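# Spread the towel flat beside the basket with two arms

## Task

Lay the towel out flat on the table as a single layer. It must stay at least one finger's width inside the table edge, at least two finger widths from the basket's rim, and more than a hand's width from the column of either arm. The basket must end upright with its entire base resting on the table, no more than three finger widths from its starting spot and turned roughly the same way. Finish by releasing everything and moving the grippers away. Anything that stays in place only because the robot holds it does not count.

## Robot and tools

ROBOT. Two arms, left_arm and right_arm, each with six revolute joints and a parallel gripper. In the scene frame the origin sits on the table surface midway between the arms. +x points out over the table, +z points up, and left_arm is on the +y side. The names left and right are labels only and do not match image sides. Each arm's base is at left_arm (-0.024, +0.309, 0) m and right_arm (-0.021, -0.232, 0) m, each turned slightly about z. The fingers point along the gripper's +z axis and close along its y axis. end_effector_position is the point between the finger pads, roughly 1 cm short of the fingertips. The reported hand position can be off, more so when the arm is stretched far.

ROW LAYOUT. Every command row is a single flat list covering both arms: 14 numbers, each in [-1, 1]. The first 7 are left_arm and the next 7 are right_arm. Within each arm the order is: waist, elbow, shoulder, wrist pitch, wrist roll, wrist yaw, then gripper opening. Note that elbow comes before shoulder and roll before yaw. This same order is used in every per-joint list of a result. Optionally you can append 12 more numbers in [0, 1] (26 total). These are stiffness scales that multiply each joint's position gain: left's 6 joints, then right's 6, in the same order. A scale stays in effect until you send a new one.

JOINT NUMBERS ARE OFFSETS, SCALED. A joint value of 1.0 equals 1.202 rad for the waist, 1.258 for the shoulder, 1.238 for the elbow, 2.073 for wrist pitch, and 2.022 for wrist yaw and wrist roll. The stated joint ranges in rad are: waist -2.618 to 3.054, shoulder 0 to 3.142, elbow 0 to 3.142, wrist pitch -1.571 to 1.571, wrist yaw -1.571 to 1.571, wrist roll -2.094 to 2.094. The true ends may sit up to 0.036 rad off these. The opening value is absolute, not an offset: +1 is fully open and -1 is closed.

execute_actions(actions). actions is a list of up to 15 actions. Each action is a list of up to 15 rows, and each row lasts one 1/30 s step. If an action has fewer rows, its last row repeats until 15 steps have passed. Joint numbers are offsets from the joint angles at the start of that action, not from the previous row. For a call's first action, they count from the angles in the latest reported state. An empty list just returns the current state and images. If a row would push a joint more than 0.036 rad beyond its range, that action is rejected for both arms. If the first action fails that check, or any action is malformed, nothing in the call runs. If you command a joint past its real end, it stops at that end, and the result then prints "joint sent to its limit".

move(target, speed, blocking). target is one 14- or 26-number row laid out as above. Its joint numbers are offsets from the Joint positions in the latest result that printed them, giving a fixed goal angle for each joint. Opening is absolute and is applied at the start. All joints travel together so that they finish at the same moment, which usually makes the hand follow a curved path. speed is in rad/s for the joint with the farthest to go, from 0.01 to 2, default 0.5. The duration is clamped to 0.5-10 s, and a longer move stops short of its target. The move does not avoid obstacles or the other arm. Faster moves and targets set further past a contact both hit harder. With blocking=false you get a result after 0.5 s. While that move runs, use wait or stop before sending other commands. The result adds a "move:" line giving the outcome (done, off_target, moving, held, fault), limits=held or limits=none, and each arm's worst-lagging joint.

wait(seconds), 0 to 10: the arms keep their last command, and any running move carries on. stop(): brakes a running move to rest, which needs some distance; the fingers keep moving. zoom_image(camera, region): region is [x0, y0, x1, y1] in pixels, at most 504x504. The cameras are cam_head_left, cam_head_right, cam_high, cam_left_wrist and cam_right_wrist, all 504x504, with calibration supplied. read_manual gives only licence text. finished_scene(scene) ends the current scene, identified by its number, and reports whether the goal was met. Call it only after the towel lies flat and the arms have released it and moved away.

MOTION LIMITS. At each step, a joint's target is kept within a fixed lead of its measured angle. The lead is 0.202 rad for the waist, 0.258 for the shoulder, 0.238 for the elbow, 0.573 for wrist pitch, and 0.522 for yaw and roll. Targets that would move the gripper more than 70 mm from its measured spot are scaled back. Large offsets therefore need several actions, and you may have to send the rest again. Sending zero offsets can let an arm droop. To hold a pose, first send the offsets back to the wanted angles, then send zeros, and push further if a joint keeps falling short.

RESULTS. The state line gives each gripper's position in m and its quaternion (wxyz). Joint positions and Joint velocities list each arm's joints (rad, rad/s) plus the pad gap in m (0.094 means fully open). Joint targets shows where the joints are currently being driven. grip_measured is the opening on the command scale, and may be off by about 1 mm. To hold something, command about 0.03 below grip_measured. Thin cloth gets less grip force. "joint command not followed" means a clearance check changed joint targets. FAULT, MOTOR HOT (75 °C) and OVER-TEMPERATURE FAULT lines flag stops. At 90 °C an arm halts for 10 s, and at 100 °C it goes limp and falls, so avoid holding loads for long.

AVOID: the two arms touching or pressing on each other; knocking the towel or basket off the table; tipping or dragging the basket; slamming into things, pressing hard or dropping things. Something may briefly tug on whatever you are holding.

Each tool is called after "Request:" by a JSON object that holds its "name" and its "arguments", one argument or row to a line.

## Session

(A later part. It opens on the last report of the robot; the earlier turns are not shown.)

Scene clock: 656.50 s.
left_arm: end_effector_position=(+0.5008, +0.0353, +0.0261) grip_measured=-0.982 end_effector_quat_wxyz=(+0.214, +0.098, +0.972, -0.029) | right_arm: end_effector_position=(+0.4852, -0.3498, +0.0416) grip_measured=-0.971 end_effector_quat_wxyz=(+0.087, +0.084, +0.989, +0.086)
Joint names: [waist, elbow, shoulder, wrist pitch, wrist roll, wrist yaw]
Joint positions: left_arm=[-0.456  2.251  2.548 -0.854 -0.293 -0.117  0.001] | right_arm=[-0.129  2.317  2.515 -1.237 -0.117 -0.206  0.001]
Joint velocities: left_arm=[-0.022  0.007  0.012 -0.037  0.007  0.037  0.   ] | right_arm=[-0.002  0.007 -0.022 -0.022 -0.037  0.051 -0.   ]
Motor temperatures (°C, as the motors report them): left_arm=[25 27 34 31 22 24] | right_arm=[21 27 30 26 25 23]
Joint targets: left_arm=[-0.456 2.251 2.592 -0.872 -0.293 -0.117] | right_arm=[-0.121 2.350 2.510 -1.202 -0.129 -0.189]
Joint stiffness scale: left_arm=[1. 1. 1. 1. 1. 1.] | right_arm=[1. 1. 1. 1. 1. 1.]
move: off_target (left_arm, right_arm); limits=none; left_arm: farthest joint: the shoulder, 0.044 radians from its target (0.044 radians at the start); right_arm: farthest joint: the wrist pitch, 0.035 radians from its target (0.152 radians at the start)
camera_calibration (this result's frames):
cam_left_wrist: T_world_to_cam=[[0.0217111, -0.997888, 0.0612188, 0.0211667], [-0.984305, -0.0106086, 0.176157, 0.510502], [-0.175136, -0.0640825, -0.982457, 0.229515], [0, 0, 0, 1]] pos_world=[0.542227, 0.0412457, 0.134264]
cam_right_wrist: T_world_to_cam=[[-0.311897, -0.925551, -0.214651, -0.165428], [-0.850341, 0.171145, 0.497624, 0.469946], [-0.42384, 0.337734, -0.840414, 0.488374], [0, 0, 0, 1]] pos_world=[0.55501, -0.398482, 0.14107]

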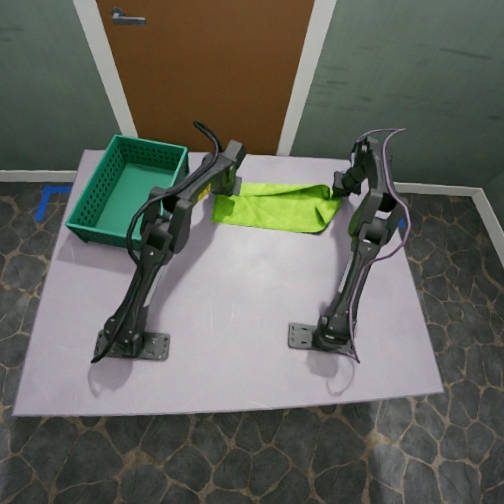

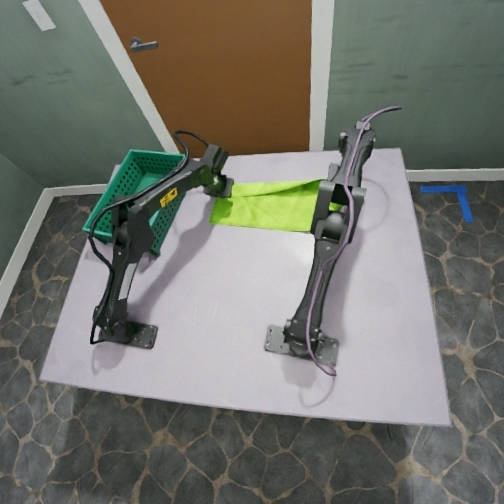

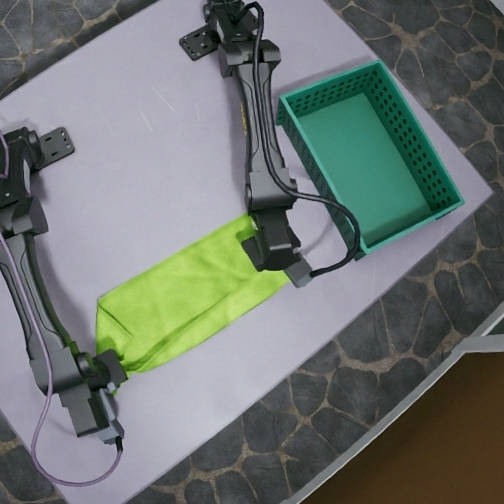

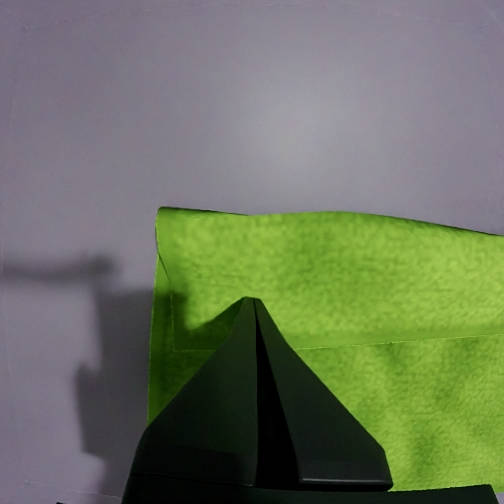

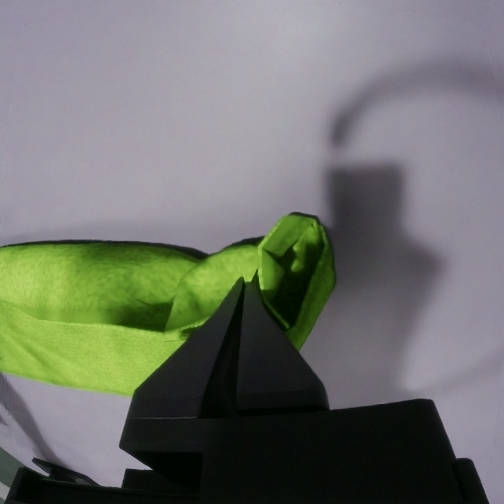

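Request:
{"name": "execute_actions", "arguments": {
  "actions": [
    [[0,0,0.035,-0.008,0,0,-1,0,0.027,-0.005,0,0,0,0.2]],
    [[0,0,0.035,-0.008,0,0,-1,0,0.027,-0.03,0,0,0,0.2],[0,0,0.035,-0.008,0,0,-1,0,0.027,-0.06,0,0,0,0.2],[0,0,0.035,-0.008,0,0,-1,0,0.027,-0.09,0,0,0,0.2],[0,0,0.035,-0.008,0,0,-1,0,0.027,-0.12,0,0,0,0.2],[0,0,0.035,-0.008,0,0,-1,0,0.027,-0.15,0,0,0,0.2]],
    [[0,0,0.035,-0.008,0,0,-1,-0.02,0.0,-0.05,0,0,0,0.2],[0,0,0.035,-0.008,0,0,-1,-0.04,0.0,-0.08,0,0,0,0.2],[0,0,0.035,-0.008,0,0,-1,-0.06,0.0,-0.11,0,0,0,0.2],[0,0,0.035,-0.008,0,0,-1,-0.08,0.0,-0.14,0,0,0,0.2]]
  ]
}}

Scene clock: 666.70 s.
left_arm: end_effector_position=(+0.5008, +0.0353, +0.0261) grip_measured=-0.982 end_effector_quat_wxyz=(+0.214, +0.098, +0.972, -0.029) | right_arm: end_effector_position=(+0.4632, -0.3995, +0.2295) grip_measured=+0.198 end_effector_quat_wxyz=(+0.266, +0.113, +0.957, +0.031)
Joint names: [waist, elbow, shoulder, wrist pitch, wrist roll, wrist yaw]
Joint positions: left_arm=[-0.456  2.251  2.548 -0.854 -0.293 -0.117  0.001] | right_arm=[-0.234  2.323  2.142 -1.247 -0.118 -0.204  0.056]
Joint velocities: left_arm=[ 0.012 -0.002 -0.007 -0.022  0.022 -0.037 -0.002] | right_arm=[ 0.012 -0.007  0.11  -0.037  0.081  0.022 -0.   ]
Motor temperatures (°C, as the motors report them): left_arm=[25 27 34 31 22 24] | right_arm=[22 28 31 27 25 23]
Joint targets: left_arm=[-0.456 2.251 2.592 -0.871 -0.293 -0.117] | right_arm=[-0.225 2.337 2.145 -1.240 -0.118 -0.207]
Joint stiffness scale: left_arm=[1. 1. 1. 1. 1. 1.] | right_arm=[1. 1. 1. 1. 1. 1.]
camera_calibration (this result's frames):
cam_left_wrist: T_world_to_cam=[[0.0217111, -0.997888, 0.0612188, 0.0211667], [-0.984305, -0.0106086, 0.176157, 0.510502], [-0.175136, -0.0640825, -0.982457, 0.229515], [0, 0, 0, 1]] pos_world=[0.542227, 0.0412457, 0.134264]
cam_right_wrist: T_world_to_cam=[[-0.334948, -0.919174, -0.207194, -0.166492], [-0.939119, 0.307794, 0.152704, 0.541108], [-0.0765883, 0.245728, -0.966308, 0.484941], [0, 0, 0, 1]] pos_world=[0.489539, -0.438749, 0.351477]

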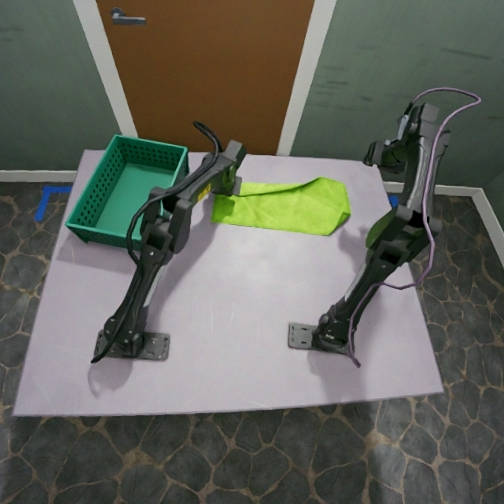

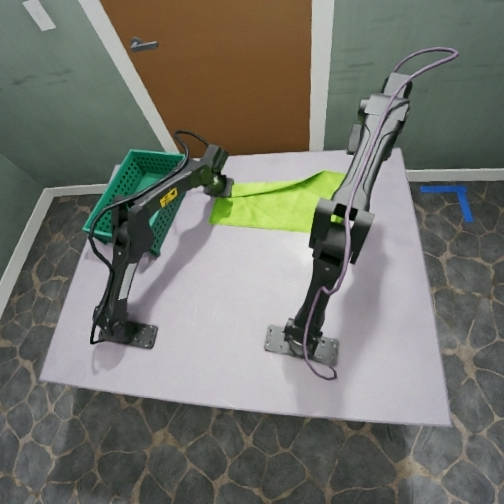

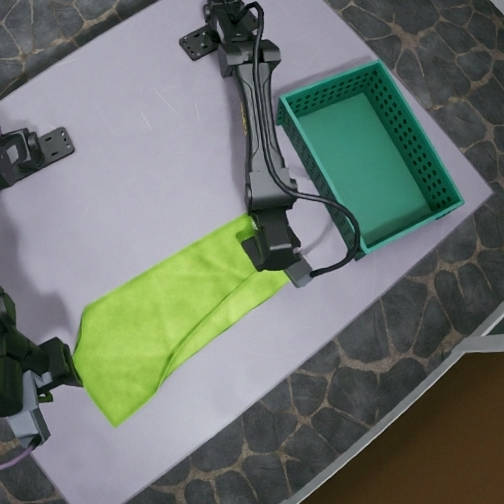

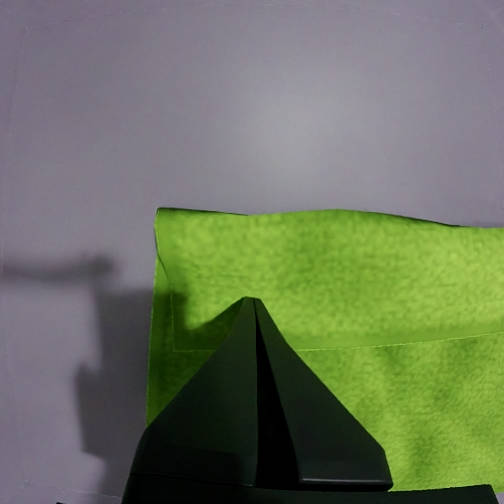

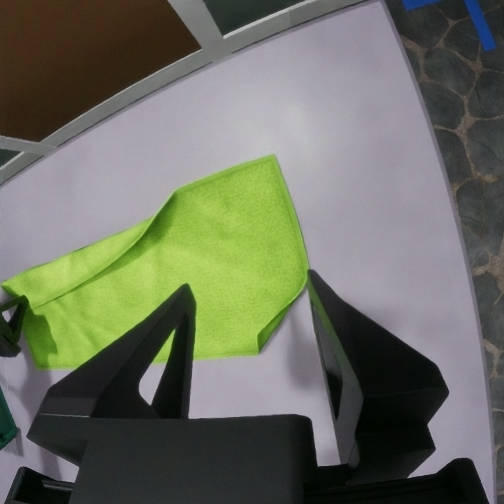

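It's springing open. Lift the left arm off so the strip can unfold too.

Request:
{"name": "move", "arguments": {
  "target": [0,0.0,-0.25,0,0,0,-1,0,0.02,-0.01,0,0,0,0.2],
  "speed": 0.4
}}

Scene clock: 670.10 s.
left_arm: end_effector_position=(+0.5025, +0.0344, +0.1995) grip_measured=-0.982 end_effector_quat_wxyz=(+0.345, +0.084, +0.930, -0.088) | right_arm: end_effector_position=(+0.4640, -0.3999, +0.2253) grip_measured=+0.198 end_effector_quat_wxyz=(+0.262, +0.114, +0.958, +0.032)
Joint names: [waist, elbow, shoulder, wrist pitch, wrist roll, wrist yaw]
Joint positions: left_arm=[-0.456  2.251  2.248 -0.853 -0.293 -0.117  0.001] | right_arm=[-0.234  2.323  2.151 -1.247 -0.118 -0.204  0.056]
Joint velocities: left_arm=[-0.017  0.017  0.007  0.022 -0.037 -0.007  0.   ] | right_arm=[ 0.002 -0.017 -0.002  0.037 -0.022 -0.007 -0.001]
Motor temperatures (°C, as the motors report them): left_arm=[25 27 34 31 22 24] | right_arm=[22 28 31 27 25 23]
Joint targets: left_arm=[-0.456 2.251 2.234 -0.854 -0.293 -0.117] | right_arm=[-0.234 2.348 2.130 -1.247 -0.118 -0.204]
Joint stiffness scale: left_arm=[1. 1. 1. 1. 1. 1.] | right_arm=[1. 1. 1. 1. 1. 1.]
move: off_target (right_arm); limits=none; left_arm: farthest joint: the shoulder, 0.014 radians from its target (0.315 radians at the start); right_arm: farthest joint: the elbow, 0.024 radians from its target (0.024 radians at the start)
camera_calibration (this result's frames):
cam_left_wrist: T_world_to_cam=[[-0.0141654, -0.977428, 0.210793, -0.00298499], [-0.996458, -0.00367794, -0.0840164, 0.539409], [0.0828953, -0.211237, -0.973913, 0.273846], [0, 0, 0, 1]] pos_world=[0.514755, 0.0569126, 0.31265]
cam_right_wrist: T_world_to_cam=[[-0.336547, -0.918487, -0.20765, -0.166278], [-0.937909, 0.307275, 0.16096, 0.540006], [-0.0840338, 0.248927, -0.96487, 0.485516], [0, 0, 0, 1]] pos_world=[0.491316, -0.439513, 0.347012]

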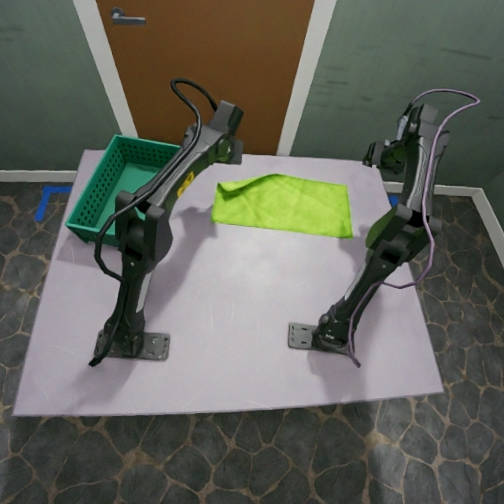

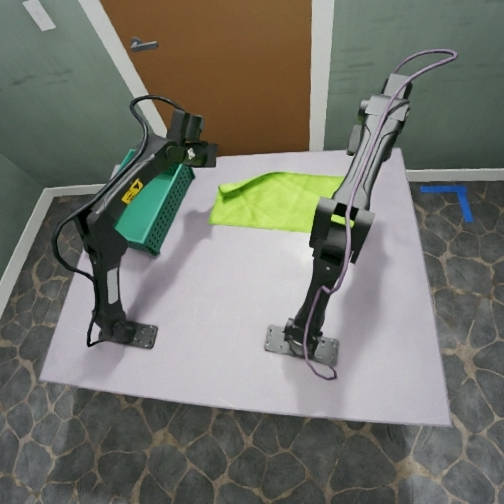

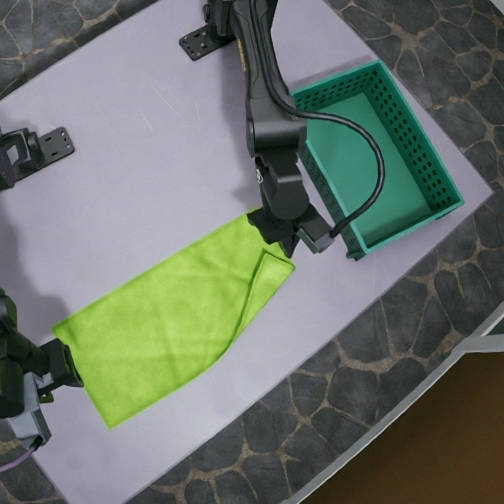

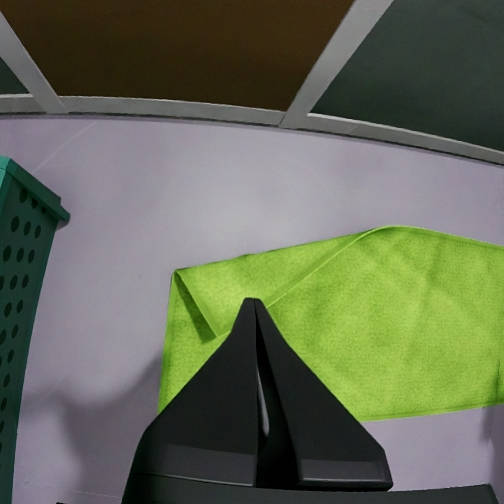

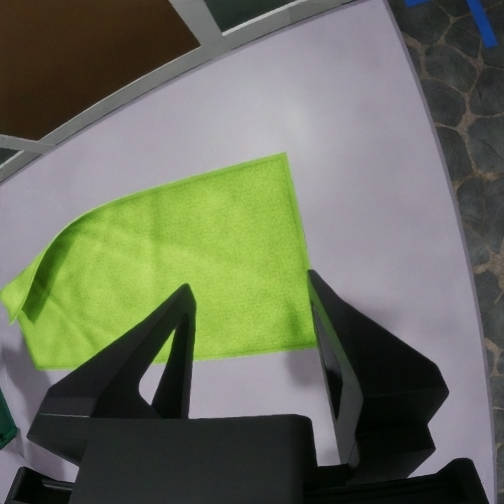

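Request:
{"name": "execute_actions", "arguments": {
  "actions": []
}}

Scene clock: 671.40 s.
left_arm: end_effector_position=(+0.5025, +0.0344, +0.1995) grip_measured=-0.982 end_effector_quat_wxyz=(+0.345, +0.084, +0.930, -0.088) | right_arm: end_effector_position=(+0.4640, -0.3999, +0.2253) grip_measured=+0.198 end_effector_quat_wxyz=(+0.262, +0.114, +0.958, +0.032)
Joint names: [waist, elbow, shoulder, wrist pitch, wrist roll, wrist yaw]
Joint positions: left_arm=[-0.456  2.251  2.248 -0.853 -0.293 -0.117  0.001] | right_arm=[-0.234  2.323  2.151 -1.247 -0.118 -0.204  0.056]
Joint velocities: left_arm=[-0.007 -0.012 -0.007 -0.022 -0.051  0.022 -0.001] | right_arm=[ 0.002  0.002 -0.032 -0.007  0.022 -0.037  0.   ]
Motor temperatures (°C, as the motors report them): left_arm=[25 27 34 31 22 24] | right_arm=[22 28 31 27 25 23]
Joint targets: left_arm=[-0.456 2.251 2.234 -0.854 -0.293 -0.117] | right_arm=[-0.234 2.348 2.130 -1.247 -0.118 -0.204]
Joint stiffness scale: left_arm=[1. 1. 1. 1. 1. 1.] | right_arm=[1. 1. 1. 1. 1. 1.]
camera_calibration (this result's frames):
cam_left_wrist: T_world_to_cam=[[-0.0141654, -0.977428, 0.210793, -0.00298499], [-0.996458, -0.00367794, -0.0840164, 0.539409], [0.0828953, -0.211237, -0.973913, 0.273846], [0, 0, 0, 1]] pos_world=[0.514755, 0.0569126, 0.31265]
cam_right_wrist: T_world_to_cam=[[-0.336547, -0.918487, -0.20765, -0.166278], [-0.937909, 0.307275, 0.16096, 0.540006], [-0.0840338, 0.248927, -0.96487, 0.485516], [0, 0, 0, 1]] pos_world=[0.491316, -0.439513, 0.347012]

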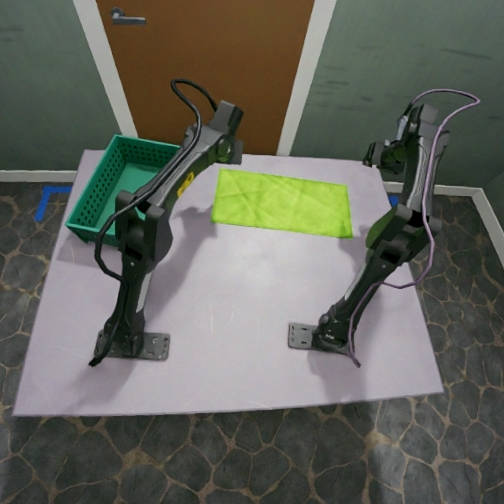

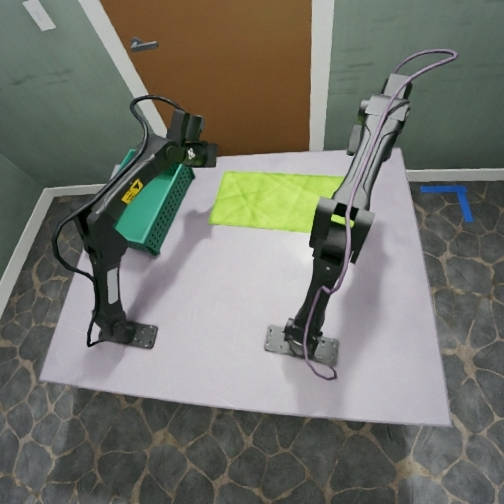

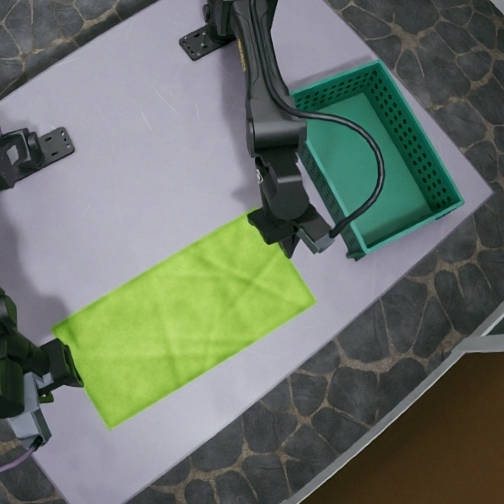

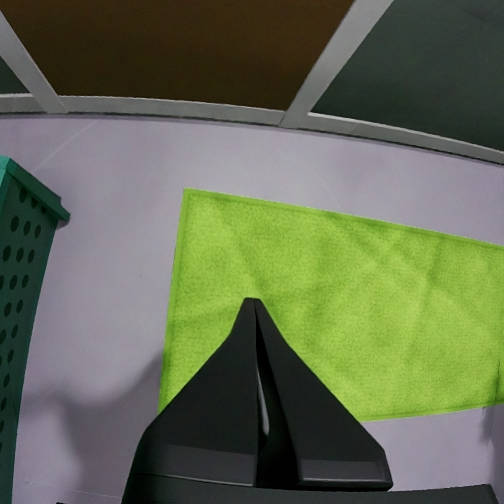

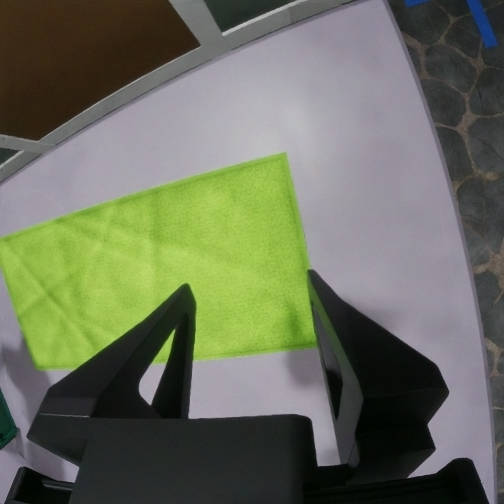

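The towel is now flat with good margins. Retracting both arms.

Request:
{"name": "move", "arguments": {
  "target": [0,-0.85,-0.87,-0.16,0,0,0.3,0.1,-0.9,-0.8,0.03,0,0.1,0.3],
  "speed": 0.8
}}

Scene clock: 677.63 s.
left_arm: end_effector_position=(+0.2163, +0.1976, +0.2076) grip_measured=+0.297 end_effector_quat_wxyz=(+0.222, +0.097, +0.970, -0.033) | right_arm: end_effector_position=(+0.2252, -0.3048, +0.2063) grip_measured=+0.298 end_effector_quat_wxyz=(+0.202, +0.088, +0.975, -0.037)
Joint names: [waist, elbow, shoulder, wrist pitch, wrist roll, wrist yaw]
Joint positions: left_arm=[-0.456  1.21   1.169 -1.174 -0.293 -0.117  0.061] | right_arm=[-0.128  1.218  1.166 -1.21  -0.118 -0.01   0.061]
Joint velocities: left_arm=[ 0.017 -0.012  0.007 -0.037 -0.037 -0.022  0.   ] | right_arm=[ 0.007  0.022  0.007 -0.022 -0.037  0.007 -0.001]
Motor temperatures (°C, as the motors report them): left_arm=[25 27 34 32 22 24] | right_arm=[22 28 31 27 25 23]
Joint targets: left_arm=[-0.456 1.199 1.153 -1.185 -0.293 -0.117] | right_arm=[-0.114 1.209 1.144 -1.185 -0.118 -0.002]
Joint stiffness scale: left_arm=[1. 1. 1. 1. 1. 1.] | right_arm=[1. 1. 1. 1. 1. 1.]
move: off_target (right_arm); limits=none; left_arm: farthest joint: the shoulder, 0.016 radians from its target (1.094 radians at the start); right_arm: farthest joint: the wrist pitch, 0.025 radians from its target (0.062 radians at the start)
camera_calibration (this result's frames):
cam_left_wrist: T_world_to_cam=[[0.020686, -0.997304, 0.07041, 0.176341], [-0.98693, -0.00911169, 0.160894, 0.20364], [-0.159819, -0.072818, -0.984457, 0.367265], [0, 0, 0, 1]] pos_world=[0.256026, 0.204465, 0.316376]
cam_right_wrist: T_world_to_cam=[[-0.333867, -0.94195, -0.0355335, -0.206606], [-0.916126, 0.315378, 0.247487, 0.269534], [-0.221914, 0.115181, -0.968239, 0.41444], [0, 0, 0, 1]] pos_world=[0.269918, -0.327353, 0.32723]

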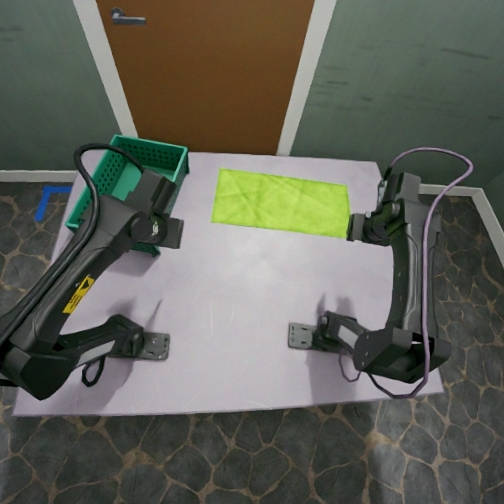

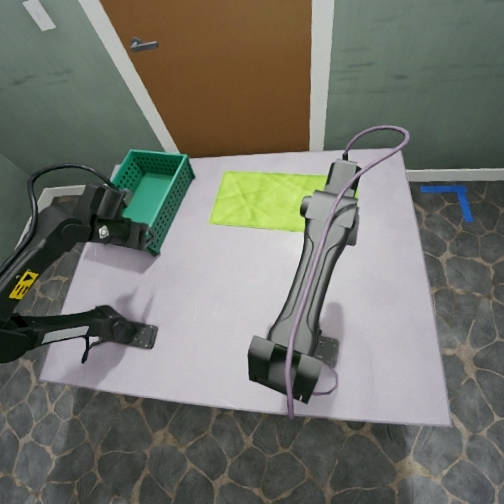

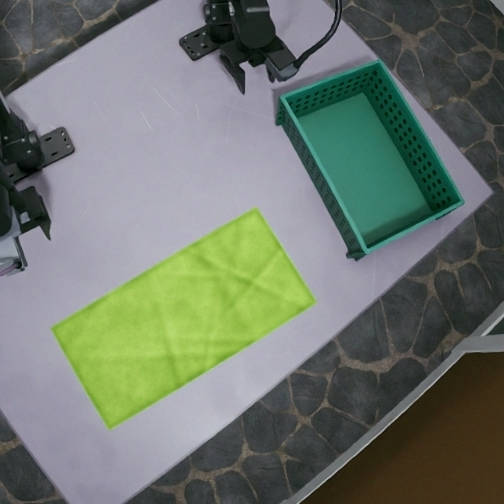

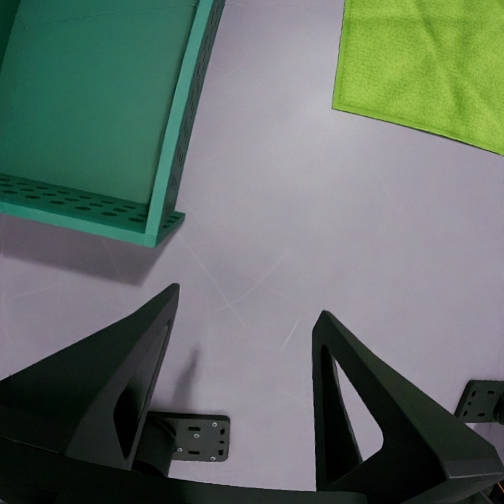

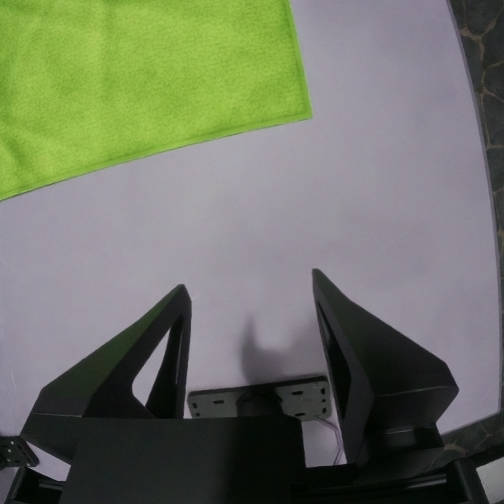

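Request:
{"name": "finished_scene", "arguments": {
  "scene": 2
}}

The scene is finished: the task was done.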